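## Task

Get plate F01 read in the plate reader READER. First press the reader's STAGE key so the stage comes out. If some plate is already sitting on the stage, put it in recovery nest N6, lying flat within the nest's locators and still wearing its lid. Carry F01 from plate hotel H1 to regrip nest RG. Remove its lid and set that lid on lid park LP1, not upside down. Put F01 on the reader stage, flat within the locators, oriented so its well A1 sits at the stage corner labelled A1. Press START and wait for the lamp to turn green once more; after that the stage has to remain retracted or the read is void. Every other plate in H1 must be left untouched. Nothing may count on the robot to hold it in place at the end; the gripper must release and back away when finished.

## Robot and tools

ROBOT. One arm: a four-axis plate mover whose gripper always stays level (no tilt). Joints, base to hand: lift (0.000 to 0.550 m), shoulder (-2.000 to 2.000 rad), elbow (-2.800 to 2.800 rad), wrist yaw (-12.566 to 12.566 rad), plus the finger pad gap in metres. If the elbow value in Joint positions gets within 0.4 rad of 0 the arm may fold and fault, so keep it bent. Load limits: lift 54.6 N, shoulder 8.19 N m, elbow 4.09 N m, wrist yaw 1.36 N m; a carried plate adds to them. Hitting a limit (TORQUE FAULT) freezes the arm for 10 s and drops the rest of that call. Holding loads heats motors: MOTOR HOT appears from 85 °C, and at 100 °C an OVER-TEMPERATURE FAULT brakes the arm until it cools.

FRAMES. Scene frame: origin on the table top under the arm base, +z up, +y to the left when facing along +x. The gripper frame: fingers point along its +x, close and open along its y. The commanded point (end_effector_position) is midway between the rubber pads, 2 to 3 cm behind the fingertips. Reported hand position may be slightly wrong, more so at long reach. The two fingertips never touch, so one can press a key while the other presses a second one.

ROW FORMAT. Every motion uses one row of 5 numbers, each in [-1, 1]: dx, dy, dz, rz, opening. dx, dy, dz, rz are an offset, in the gripper's own axes, from the gripper pose in the most recent result that reported it (before any such result in a scene, and for second or later calls in one reply, from where the arm is when the action begins). Scale: 1.0 = 0.6 m for translation, 180 degrees for rz; positive rz turns from gripper +x toward +y. Opening is absolute, not an offset: +1 = fully open (0.140 m), -1 = closed command, which still leaves a 0.066 m pad gap. Full open to closed takes at least about 0.6 s. Because offsets start from the measured hand, repeating a small offset into something rigid does not press harder, but into something that yields it goes deeper. An all-zero offset is not a pause; it pulls the hand back to the reference pose.

TOOLS.
execute_actions: argument actions is a list holding zero or one item. Empty list: just report state. An item with rows (1 to 15 rows) and steps (1 to 15, default 15) runs that many 1/30 s steps; each row applies to one step, every row measured from the same reference pose, and the last row repeats if rows run out. An item with only steps (up to 300) is a wait counted from the last result, including time spent replying. Optional pictures (boolean) controls camera images. Each step's commanded pose is clipped to within 70 mm and 16 degrees of the measured pose, so a far target needs several calls; afterwards the arm only continues to the last clipped pose. A refused call sends nothing.
move: target is one row as above (offset plus absolute opening); speed in m/s, 0.002 to 0.5, default 0.25, turning capped at twice that in rad/s. It drives a straight path lasting 0.5 to 10 s (cut short at 10 s), turning the shorter way. It does not avoid obstacles, can lag, stray or overspeed near a straight arm. Opening is sent at the start. It returns once the arm and fingers settle, or 5 s after the path ends.
wait: seconds, 0 to 10; robot receives nothing new.
zoom_image: camera is cam_head_left, cam_head_right or cam_wrist (all 672x504); region [x0, y0, x1, y1] in pixels from top-left, at most 504 by 504.

The simulation keeps running while replies are being written.

RESULTS. The state line gives end_effector_position (m) and end_effector_quat_wxyz in the scene frame. Joint positions as listed above. grip_measured is finger opening on the command scale; readings may be off by about 1 mm consistently. To grip, command about 0.04 below grip_measured (less for a lighter hold); pads push up to about 18 N, more on a fast close. HELD marks steps where a clearance check withheld all or part of a row; a "pose unreachable" line means the check altered or blocked the command. "Hand target" is where the controller is currently driving. The move line reports the ending (done = settled near target; off_target, moving, held = last step blocked, fault) and limits (paced = pose clipped; held = some steps blocked, after which the arm may suddenly go much faster than speed), plus distance from target.

DEVICES. Reader: STAGE is the lower key, START the upper; push a key straight in until it toggles. STAGE extends or retracts the stage; START runs a read and retracts an extended stage. Never let the stage move while a plate on it is not seated in its locators, nor retract while a lid on it is not resting on a seated plate. Hotel H1 has 6 slots, slot 1 lowest; a plate is home when flat on its shelf prongs, behind both front pins and between the side pins, short end forward. A plate showing a blank end is stored reversed; it may be pulled to read it but must go back the same way round. Well A1 lies at the labelled short end, in the corner away from the labelled long side. Deck labels identify hotel, lid park and nests.

AVOID. Dropping or slipping plates, slamming or fast contacts, pressing far past a contact, and anything leaving the table. Release and retreat at the end.

Each tool is called after ">>>" as name(argument=value, ...), one argument or row to a line, values as JSON.

## Session

>>> execute_actions(
  actions=[],
)

Scene clock: 0.00 s of 7000.00 s.
end_effector_position=(+0.4861, +0.2566, +0.5066) grip_measured=+1.00 end_effector_quat_wxyz=(+0.770, +0.000, +0.000, +0.638)
Joint positions: [ 0.502  1.23   1.264 -1.11   0.14 ]
Motor temperatures (°C, as the motors report them): [38 29 29 27]
Hand target: +0.486, +0.257, +0.507; +0.770, +0.000, +0.000, +0.638

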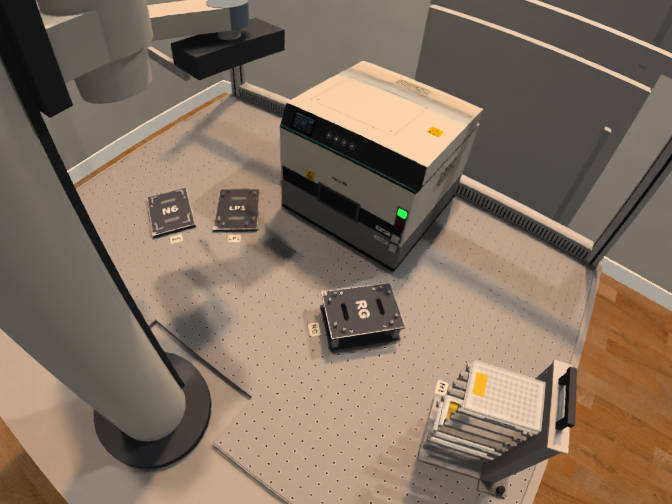

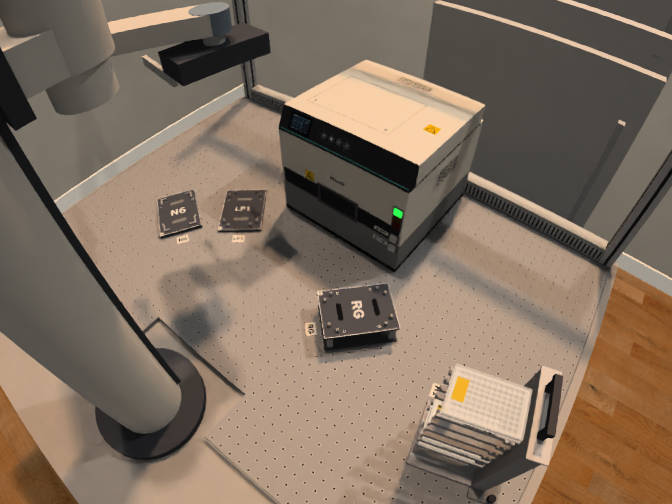

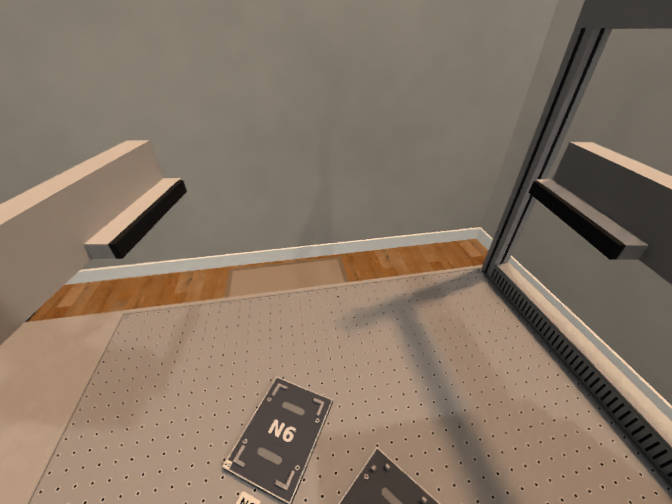

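>>> move(
  target=[-0.807,-0.1423,-0.536,-0.4406,-1],
  speed=0.4,
)

Scene clock: 11.40 s of 7000.00 s.
end_effector_position=(+0.4799, -0.2349, +0.1850) grip_measured=-0.99 end_effector_quat_wxyz=(+1.000, +0.000, +0.000, -0.000)
Joint positions: [ 0.18  -0.085  1.16  -1.076  0.066]
Motor temperatures (°C, as the motors report them): [38 29 29 27]
Hand target: +0.480, -0.235, +0.185; +1.000, +0.000, +0.000, -0.000
Off the commanded pose: 0.000 m, 0 deg.
After step 90, 6.23 s passed at rest.
move: done

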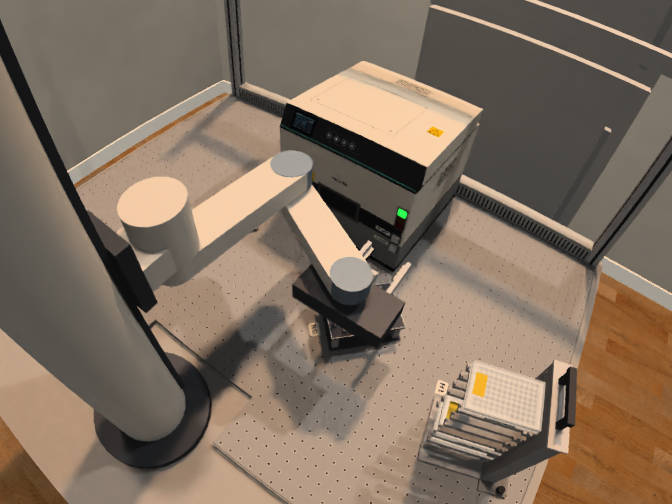

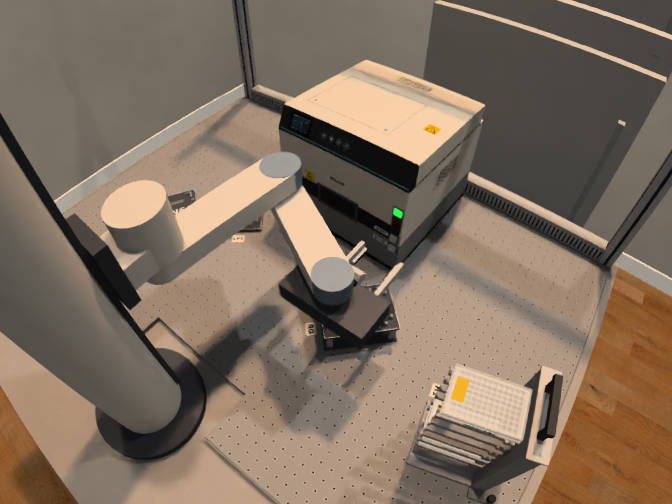

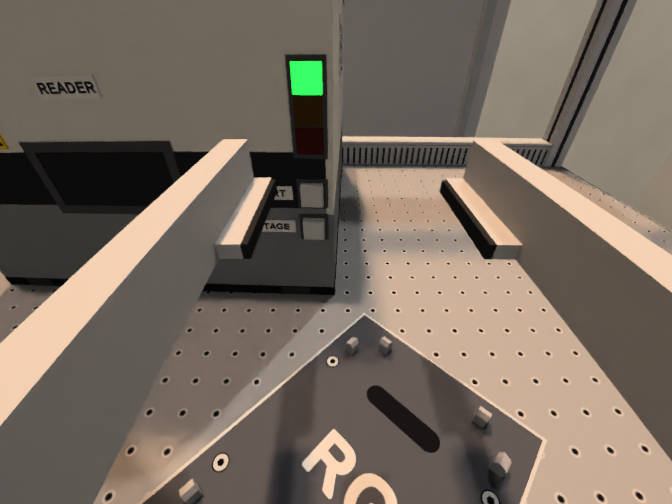

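>>> move(
  target=[0.145,-0.0308,-0.155,0,-1],
  speed=0.2,
)

Scene clock: 22.17 s of 7000.00 s.
end_effector_position=(+0.5670, -0.2533, +0.0919) grip_measured=-0.99 end_effector_quat_wxyz=(+1.000, +0.000, +0.000, +0.000)
Joint positions: [ 0.087 -0.053  1.509 -1.455  0.066]
Motor temperatures (°C, as the motors report them): [38 29 29 27]
Hand target: +0.567, -0.253, +0.092; +1.000, +0.000, +0.000, -0.000
Off the commanded pose: 0.000 m, 0 deg.
After step 90, 6.77 s passed at rest.
move: done

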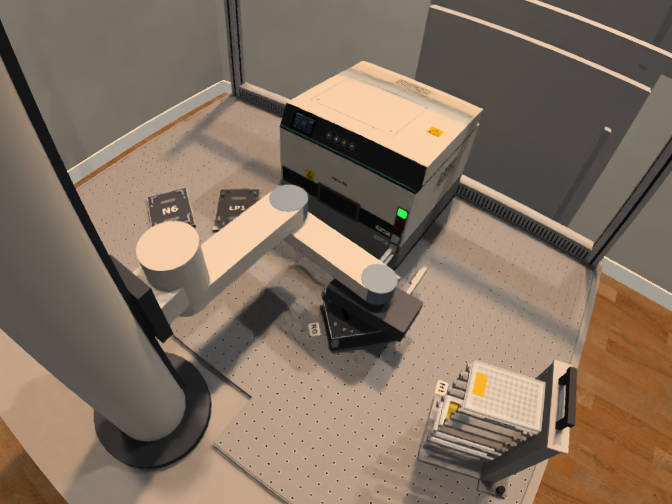

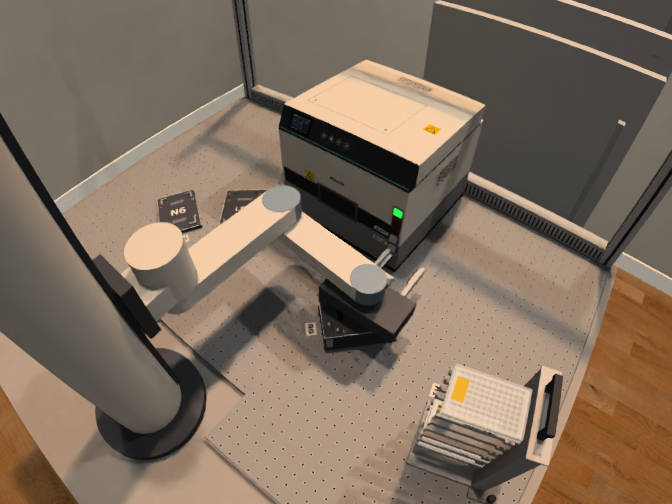

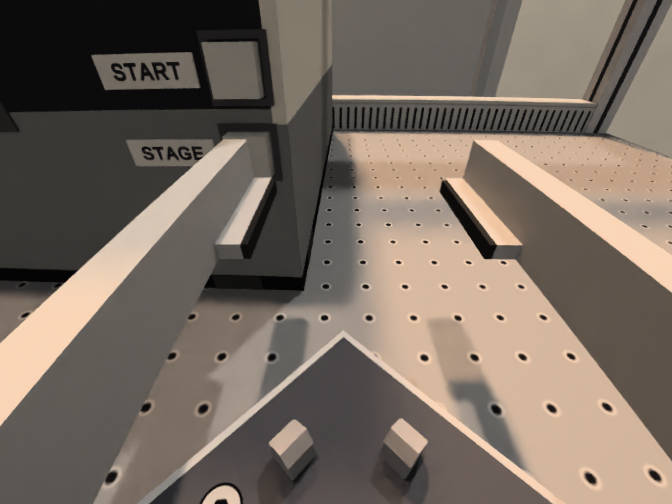

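>>> move(
  target=[0.0217,0,0,0,-1],
  speed=0.02,
)

>>> move(
  target=[0.003,0,0,0,-1],
  speed=0.01,
)

Scene clock: 29.53 s of 7000.00 s.
end_effector_position=(+0.5797, -0.2535, +0.0919) grip_measured=-0.99 end_effector_quat_wxyz=(+1.000, +0.000, +0.000, +0.000)
Joint positions: [ 0.087 -0.05   1.559 -1.508  0.066]
Motor temperatures (°C, as the motors report them): [38 29 29 27]
Hand target: +0.580, -0.253, +0.092; +1.000, +0.000, +0.000, +0.000
Off the commanded pose: 0.000 m, 0 deg.
After step 90, 3.50 s passed at rest.
move: done

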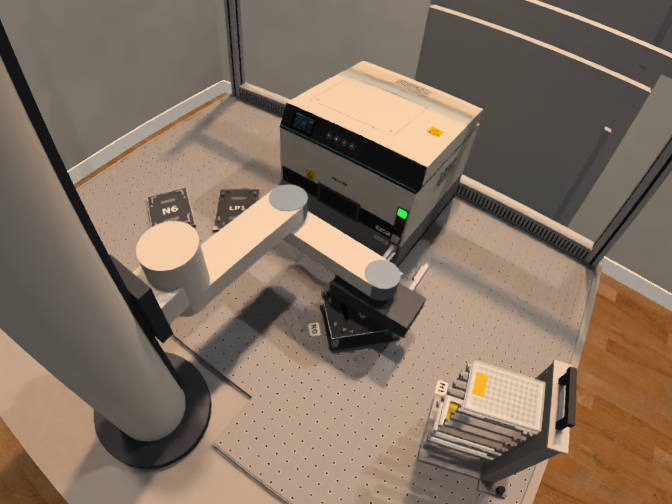

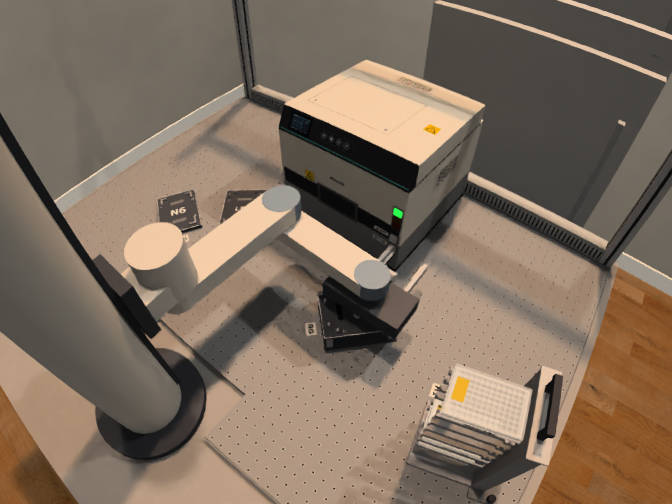

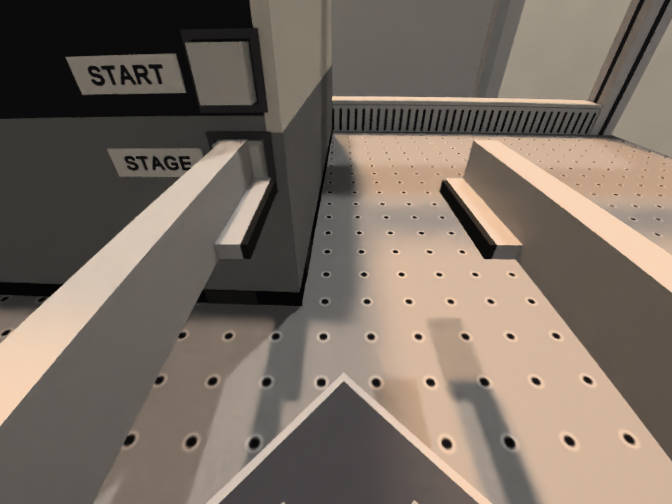

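Scene clock: 30.23 s of 7000.00 s.
end_effector_position=(+0.5810, -0.2536, +0.0919) grip_measured=-0.99 end_effector_quat_wxyz=(+1.000, +0.000, +0.000, +0.000)
Joint positions: [ 0.087 -0.05   1.564 -1.513  0.066]
Motor temperatures (°C, as the motors report them): [38 29 29 27]
Hand target: +0.582, -0.253, +0.092; +1.000, +0.000, +0.000, +0.000
Off the commanded pose: 0.000 m, 0 deg.
move: done

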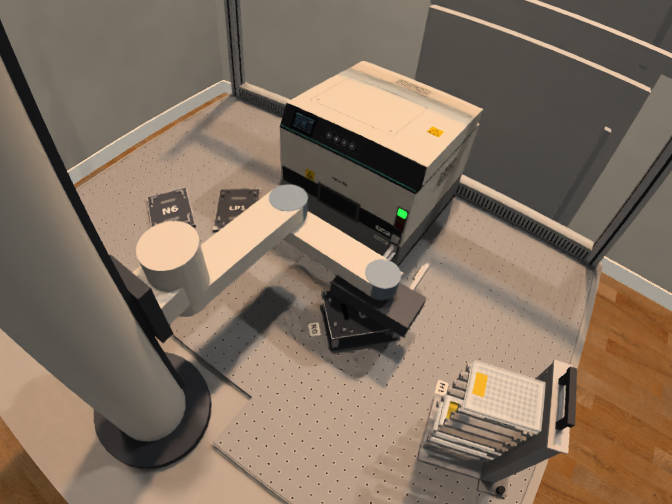

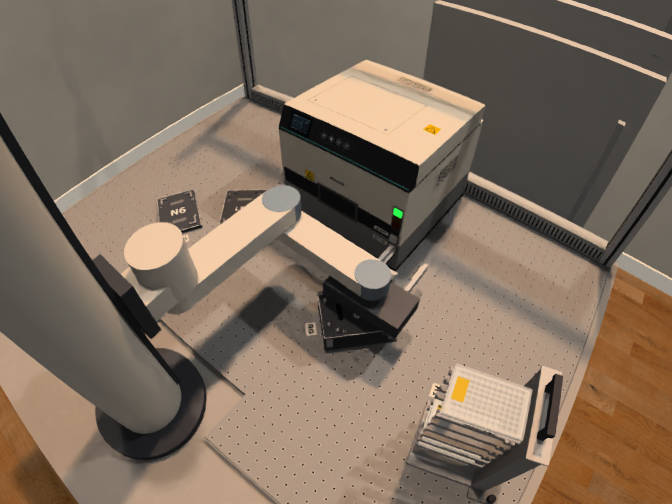

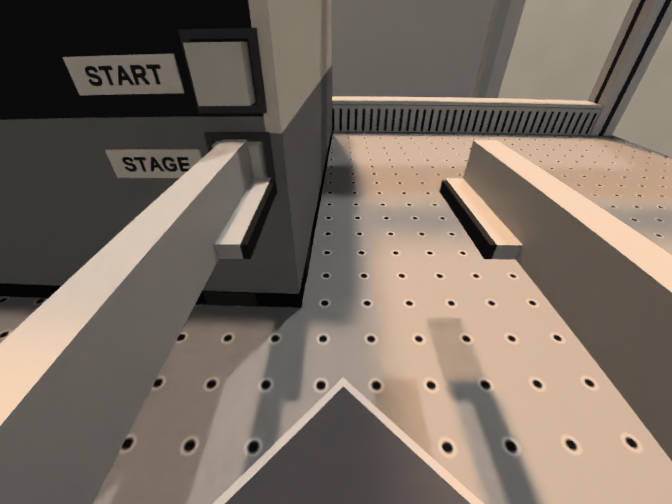

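>>> move(
  target=[0.0035,0,-0.002,0,-1],
  speed=0.01,
)

Scene clock: 34.63 s of 7000.00 s.
end_effector_position=(+0.5825, -0.2538, +0.0908) grip_measured=-0.99 end_effector_quat_wxyz=(+1.000, +0.000, +0.000, +0.000)
Joint positions: [ 0.086 -0.051  1.571 -1.52   0.066]
Motor temperatures (°C, as the motors report them): [38 29 29 27]
Hand target: +0.583, -0.254, +0.091; +1.000, +0.000, +0.000, +0.000
Off the commanded pose: 0.001 m, 0 deg.
After step 90, 0.70 s passed at rest.
move: done

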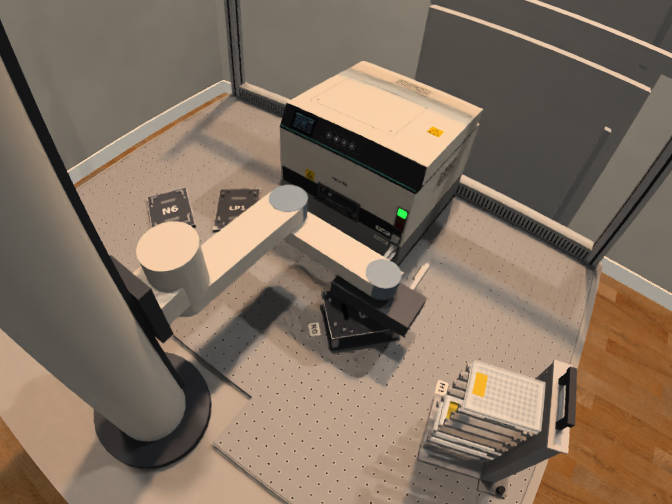

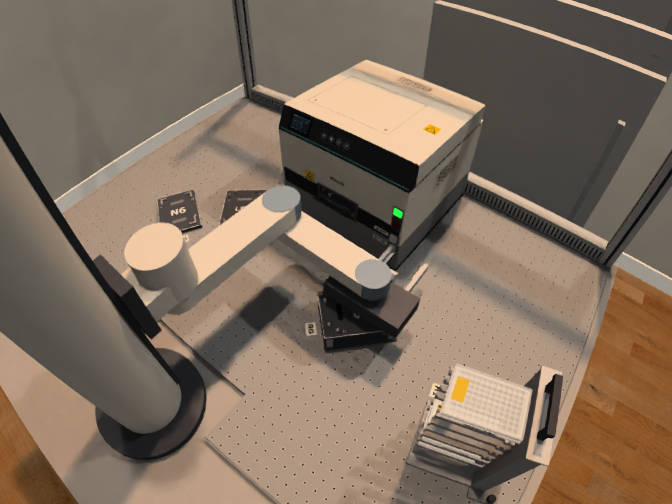

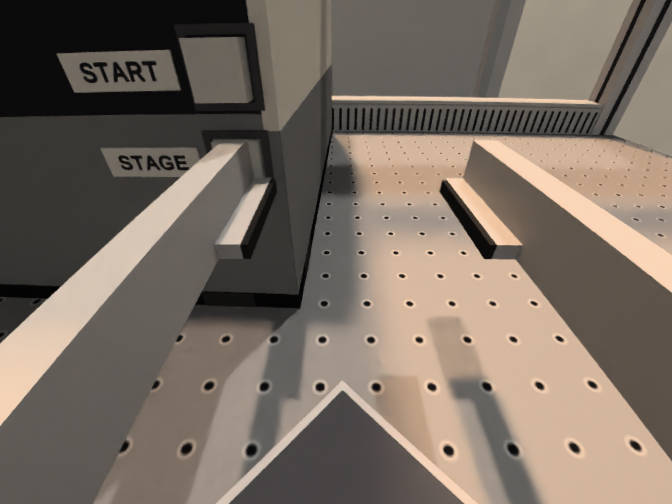

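>>> move(
  target=[-0.06,0,0,0,-1],
  speed=0.15,
)

>>> move(
  target=[-0.15,0,0.27,0,0],
  speed=0.3,
)

Scene clock: 43.50 s of 7000.00 s.
end_effector_position=(+0.5464, -0.2539, +0.0908) grip_measured=-0.99 end_effector_quat_wxyz=(+1.000, +0.000, +0.000, -0.000)
Joint positions: [ 0.086 -0.067  1.437 -1.37   0.066]
Motor temperatures (°C, as the motors report them): [38 29 30 27]
Hand target: +0.547, -0.254, +0.091; +1.000, +0.000, +0.000, +0.000
Off the commanded pose: 0.000 m, 0 deg.
After step 130, 3.83 s passed at rest.
move: done

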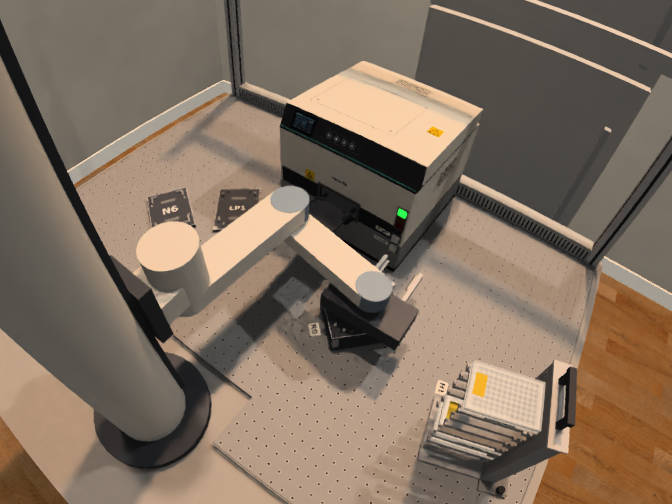

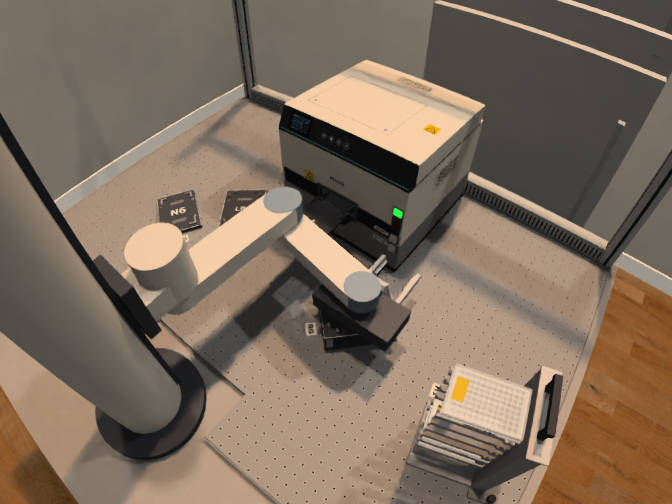

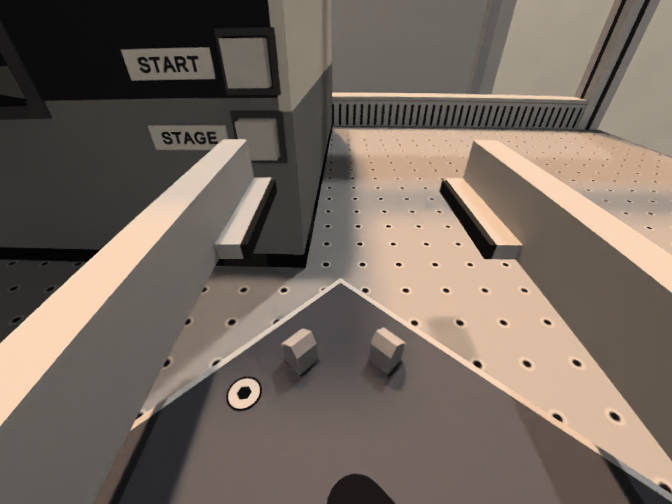

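Scene clock: 44.57 s of 7000.00 s.
end_effector_position=(+0.4564, -0.2540, +0.2528) grip_measured=+0.00 end_effector_quat_wxyz=(+1.000, +0.000, +0.000, -0.000)
Joint positions: [ 0.248 -0.195  1.177 -0.983  0.103]
Motor temperatures (°C, as the motors report them): [38 29 30 27]
Hand target: +0.456, -0.254, +0.253; +1.000, +0.000, +0.000, -0.000
Off the commanded pose: 0.000 m, 0 deg.
move: done

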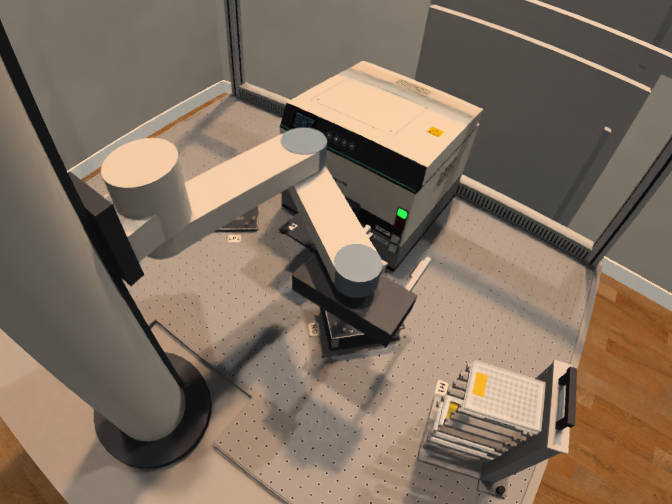

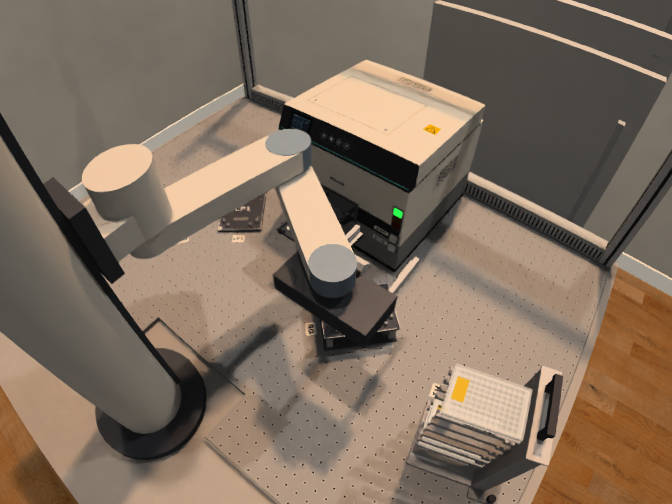

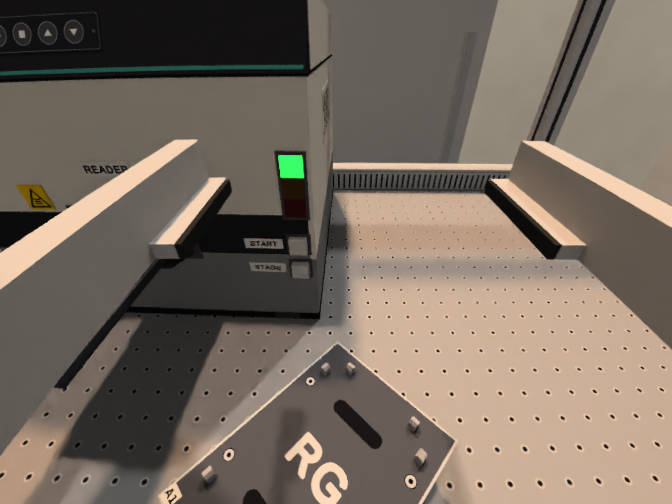

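>>> move(
  target=[-0.36,-0.143,-0.088,-0.433,0],
  speed=0.4,
)

Scene clock: 53.27 s of 7000.00 s.
end_effector_position=(+0.2403, -0.3395, +0.2000) grip_measured=+0.00 end_effector_quat_wxyz=(+0.777, +0.000, +0.000, -0.629)
Joint positions: [ 0.195 -0.403  0.8   -1.758  0.103]
Motor temperatures (°C, as the motors report them): [38 29 30 27]
Hand target: +0.240, -0.340, +0.200; +0.777, +0.000, +0.000, -0.629
Off the commanded pose: 0.000 m, 0 deg.
After step 90, 3.63 s passed at rest.
move: done

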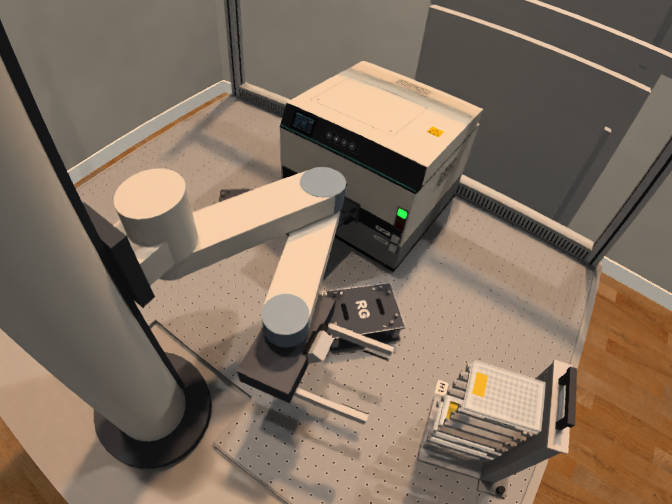

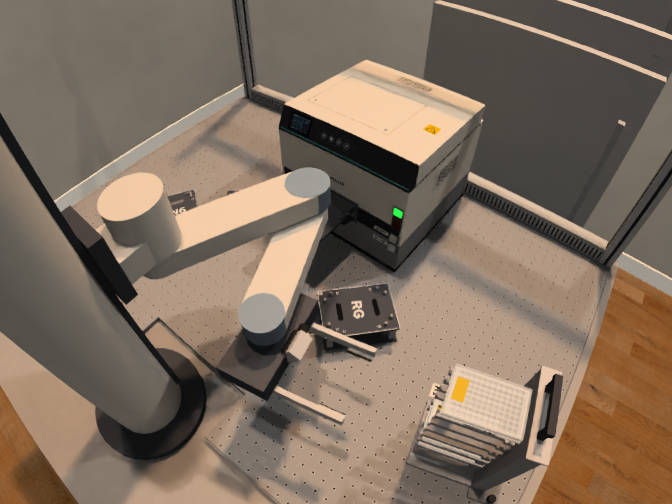

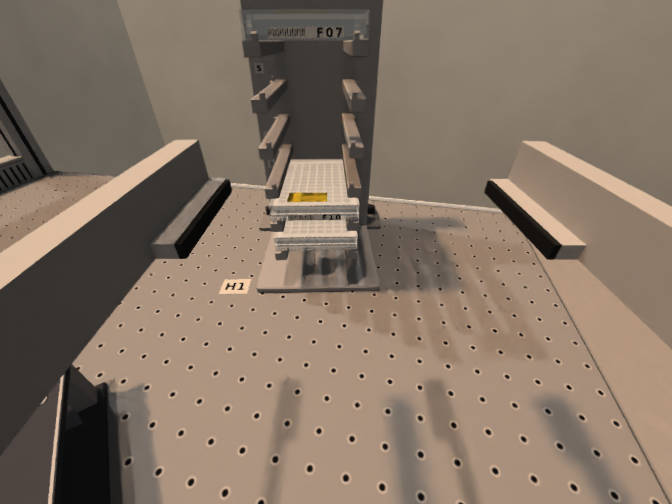

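>>> move(
  target=[0.03,0.045,-0.17,0,0],
  speed=0.3,
)

Scene clock: 58.27 s of 7000.00 s.
end_effector_position=(+0.2705, -0.3515, +0.0980) grip_measured=+0.00 end_effector_quat_wxyz=(+0.777, +0.000, +0.000, -0.629)
Joint positions: [ 0.093 -0.302  0.881 -1.939  0.103]
Motor temperatures (°C, as the motors report them): [38 29 29 27]
Hand target: +0.270, -0.351, +0.098; +0.777, +0.000, +0.000, -0.629
Off the commanded pose: 0.000 m, 0 deg.
After step 90, 1.20 s passed at rest.
move: done

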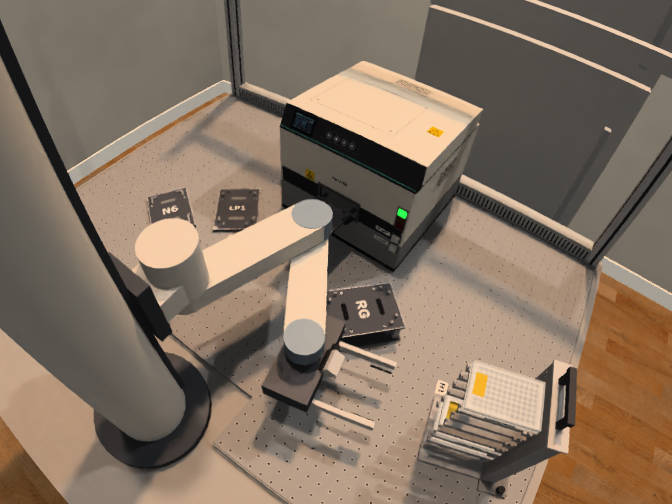

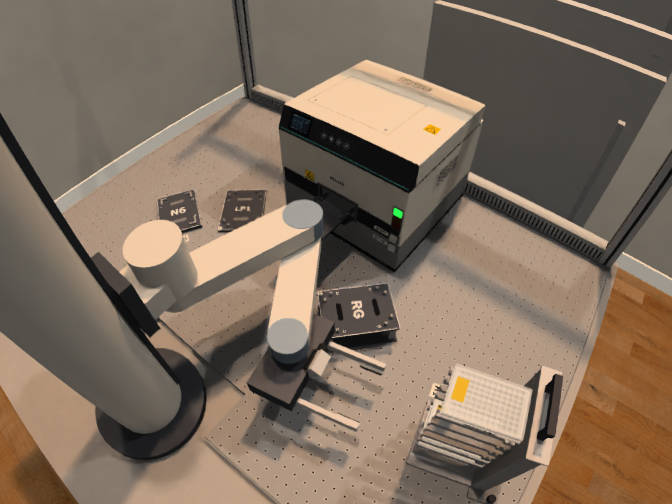

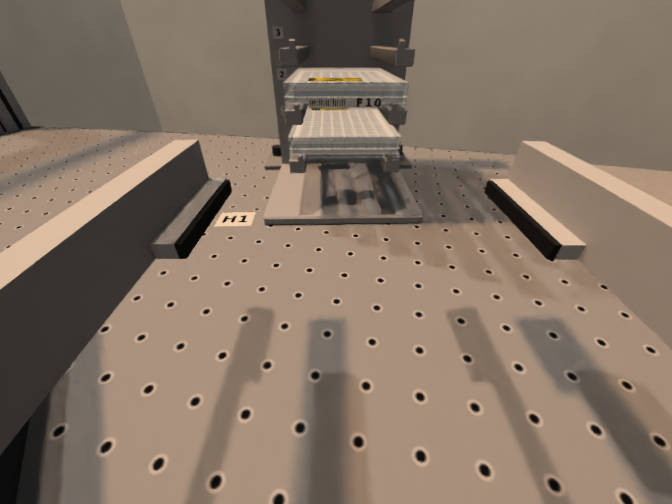

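>>> zoom_image(
  camera="cam_wrist",
  region=[255,20,435,230],
)

Region (255, 20, 435, 230) of cam_wrist's 672x504 image, scaled by 2.400, with more detail than that image has; it fills the left 432 columns of this view, and the rest is white.

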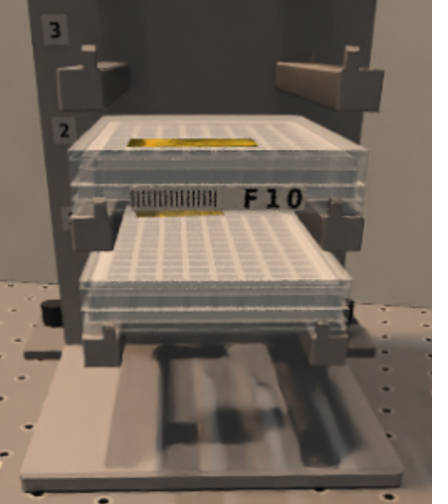

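>>> move(
  target=[0.16,0.004,-0.03,0,0],
  speed=0.2,
)

Scene clock: 84.93 s of 7000.00 s.
end_effector_position=(+0.2929, -0.4449, +0.0799) grip_measured=+0.00 end_effector_quat_wxyz=(+0.777, +0.000, +0.000, -0.629)
Joint positions: [ 0.075 -0.479  1.321 -2.203  0.103]
Motor temperatures (°C, as the motors report them): [38 29 29 27]
Hand target: +0.293, -0.445, +0.080; +0.777, +0.000, +0.000, -0.629
Off the commanded pose: 0.000 m, 0 deg.
After step 90, 22.80 s passed at rest.
move: done

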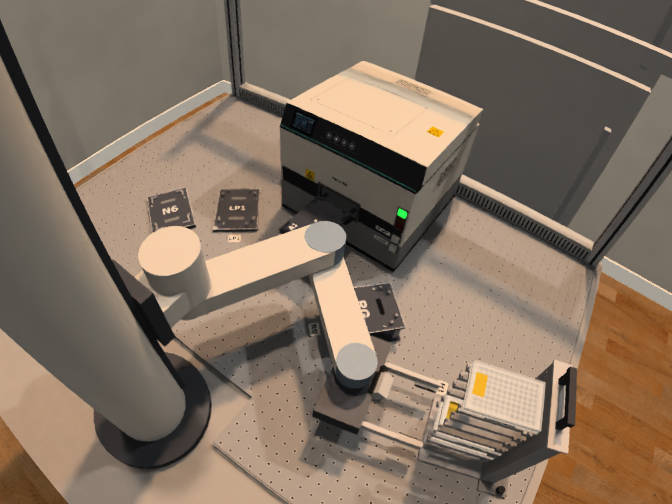

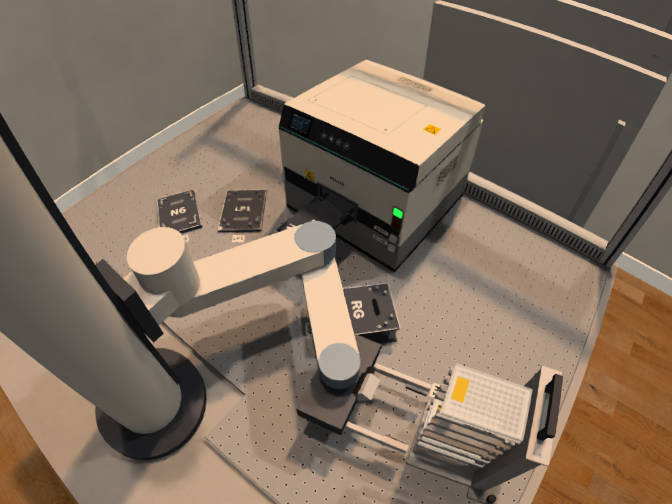

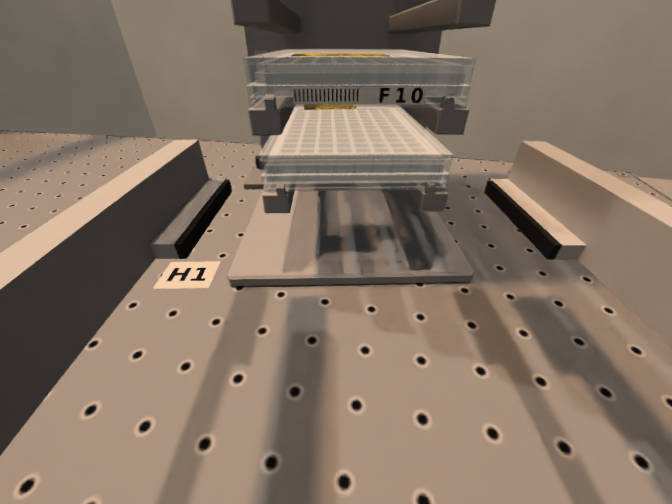

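>>> zoom_image(
  camera="cam_wrist",
  region=[230,90,490,290],
)

Region (230, 90, 490, 290) of cam_wrist's 672x504 image, scaled by 1.938, with more detail than that image has; it fills the top 388 rows of this view, and the rest is white.

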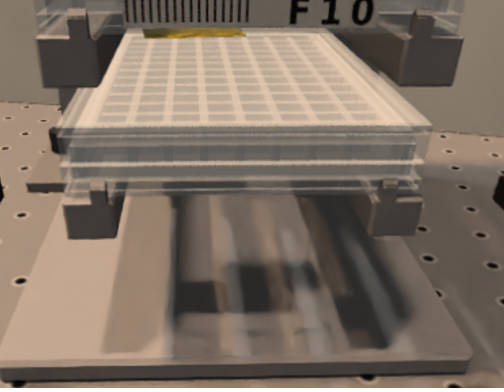

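>>> move(
  target=[0.09,0.0005,-0.004,0.002,0],
  speed=0.08,
)

Scene clock: 103.90 s of 7000.00 s.
end_effector_position=(+0.3045, -0.4977, +0.0775) grip_measured=+0.00 end_effector_quat_wxyz=(+0.779, +0.000, +0.000, -0.626)
Joint positions: [ 0.073 -0.607  1.602 -2.349  0.103]
Motor temperatures (°C, as the motors report them): [38 29 29 27]
Hand target: +0.304, -0.498, +0.078; +0.779, +0.000, +0.000, -0.627
Off the commanded pose: 0.000 m, 0 deg.
After step 90, 15.00 s passed at rest.
move: done

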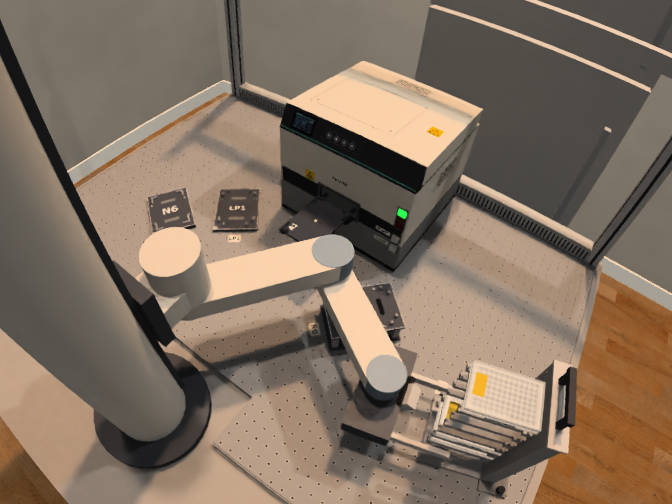

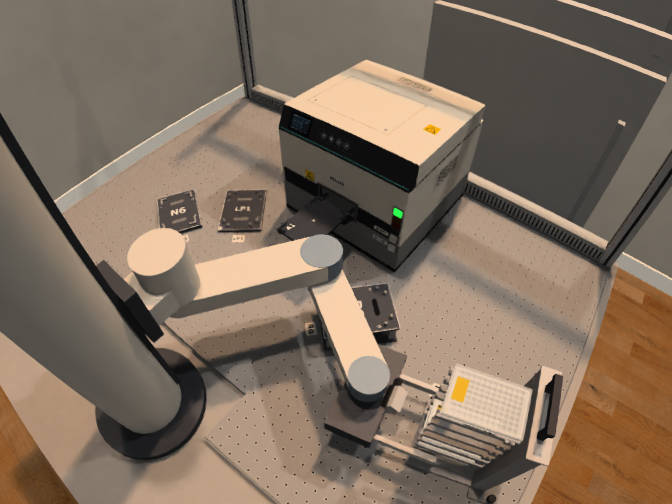

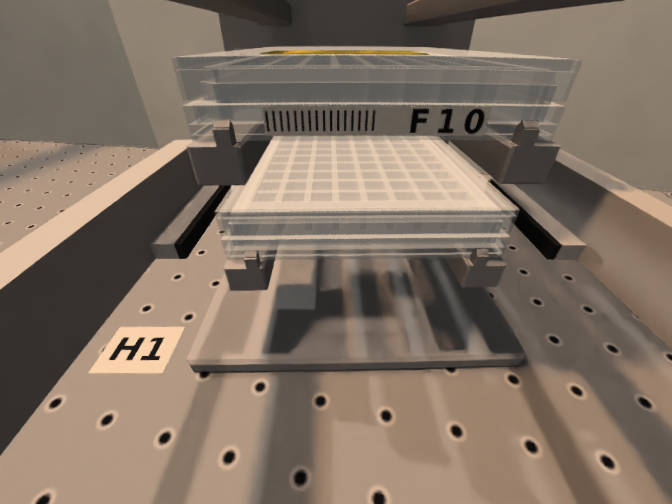

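>>> move(
  target=[0,0,-0.0055,0.002,0],
  speed=0.03,
)

>>> move(
  target=[0.075,0,0,0,0],
  speed=0.06,
)

Scene clock: 117.10 s of 7000.00 s.
end_effector_position=(+0.3047, -0.4977, +0.0743) grip_measured=+0.00 end_effector_quat_wxyz=(+0.782, +0.000, +0.000, -0.624)
Joint positions: [ 0.069 -0.609  1.602 -2.341  0.103]
Motor temperatures (°C, as the motors report them): [38 29 29 27]
Hand target: +0.305, -0.498, +0.074; +0.781, +0.000, +0.000, -0.624
Off the commanded pose: 0.000 m, 0 deg.
After step 90, 9.50 s passed at rest.
move: done

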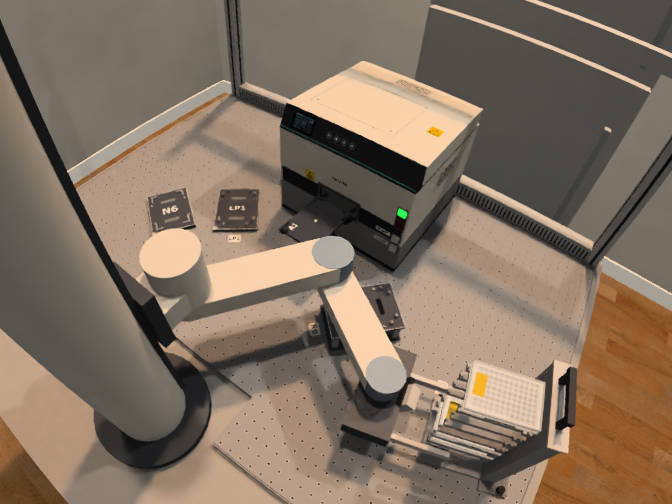

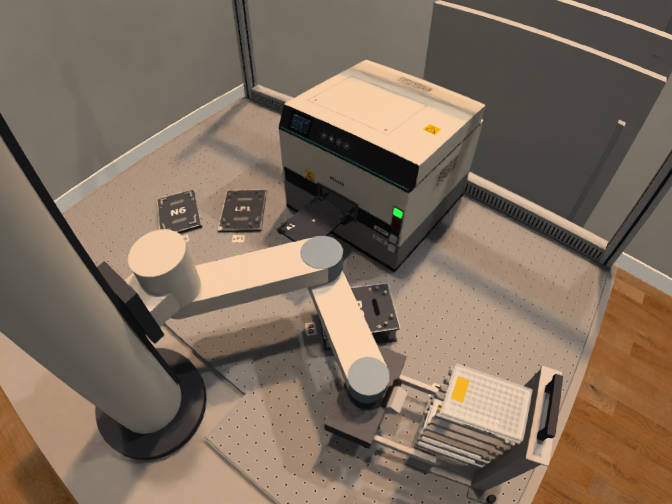

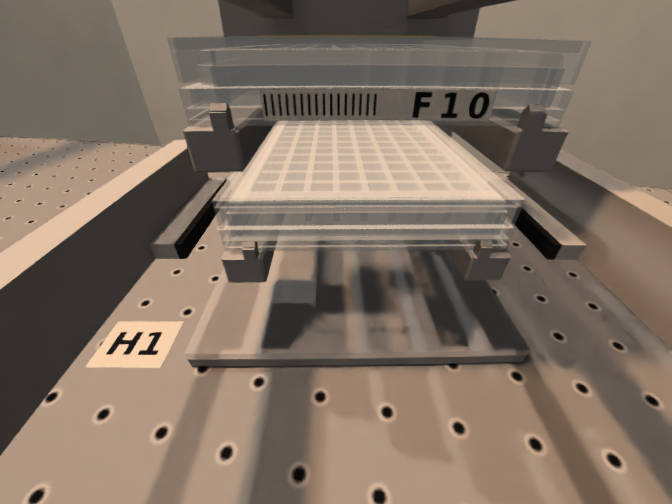

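Scene clock: 118.13 s of 7000.00 s.
end_effector_position=(+0.3147, -0.5416, +0.0743) grip_measured=+0.00 end_effector_quat_wxyz=(+0.782, +0.000, +0.000, -0.624)
Joint positions: [ 0.069 -0.73   1.872 -2.489  0.103]
Motor temperatures (°C, as the motors report them): [38 29 29 27]
Hand target: +0.315, -0.542, +0.074; +0.782, +0.000, +0.000, -0.624
Off the commanded pose: 0.000 m, 0 deg.
move: done

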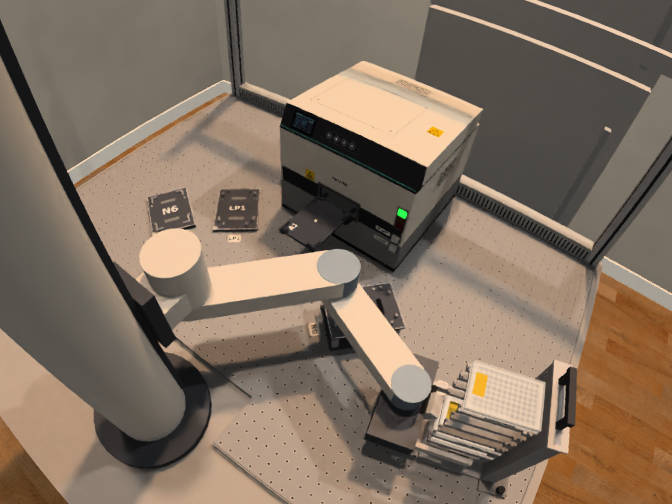

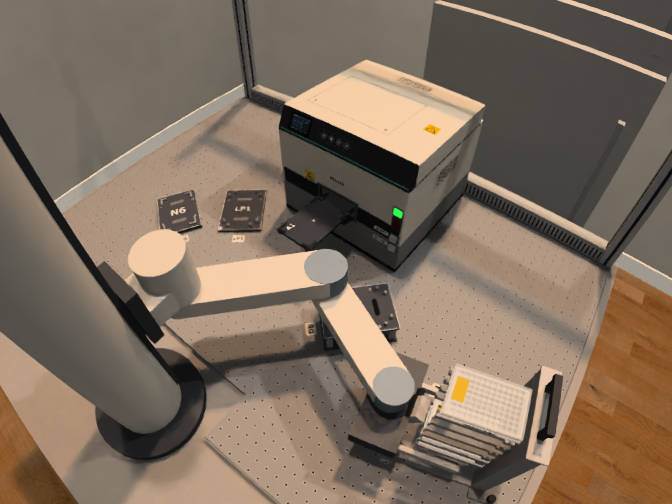

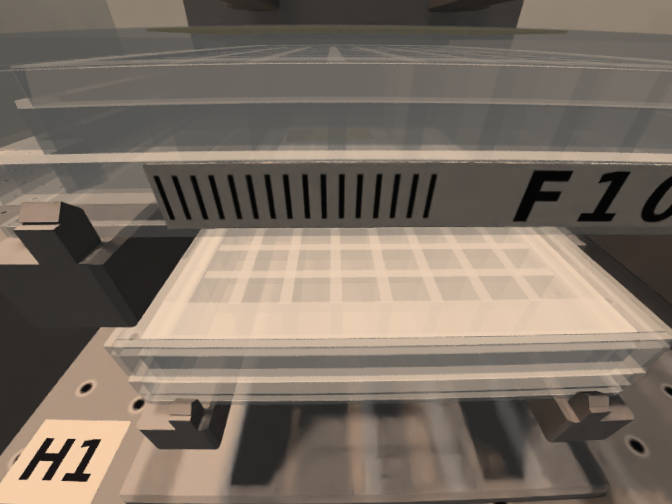

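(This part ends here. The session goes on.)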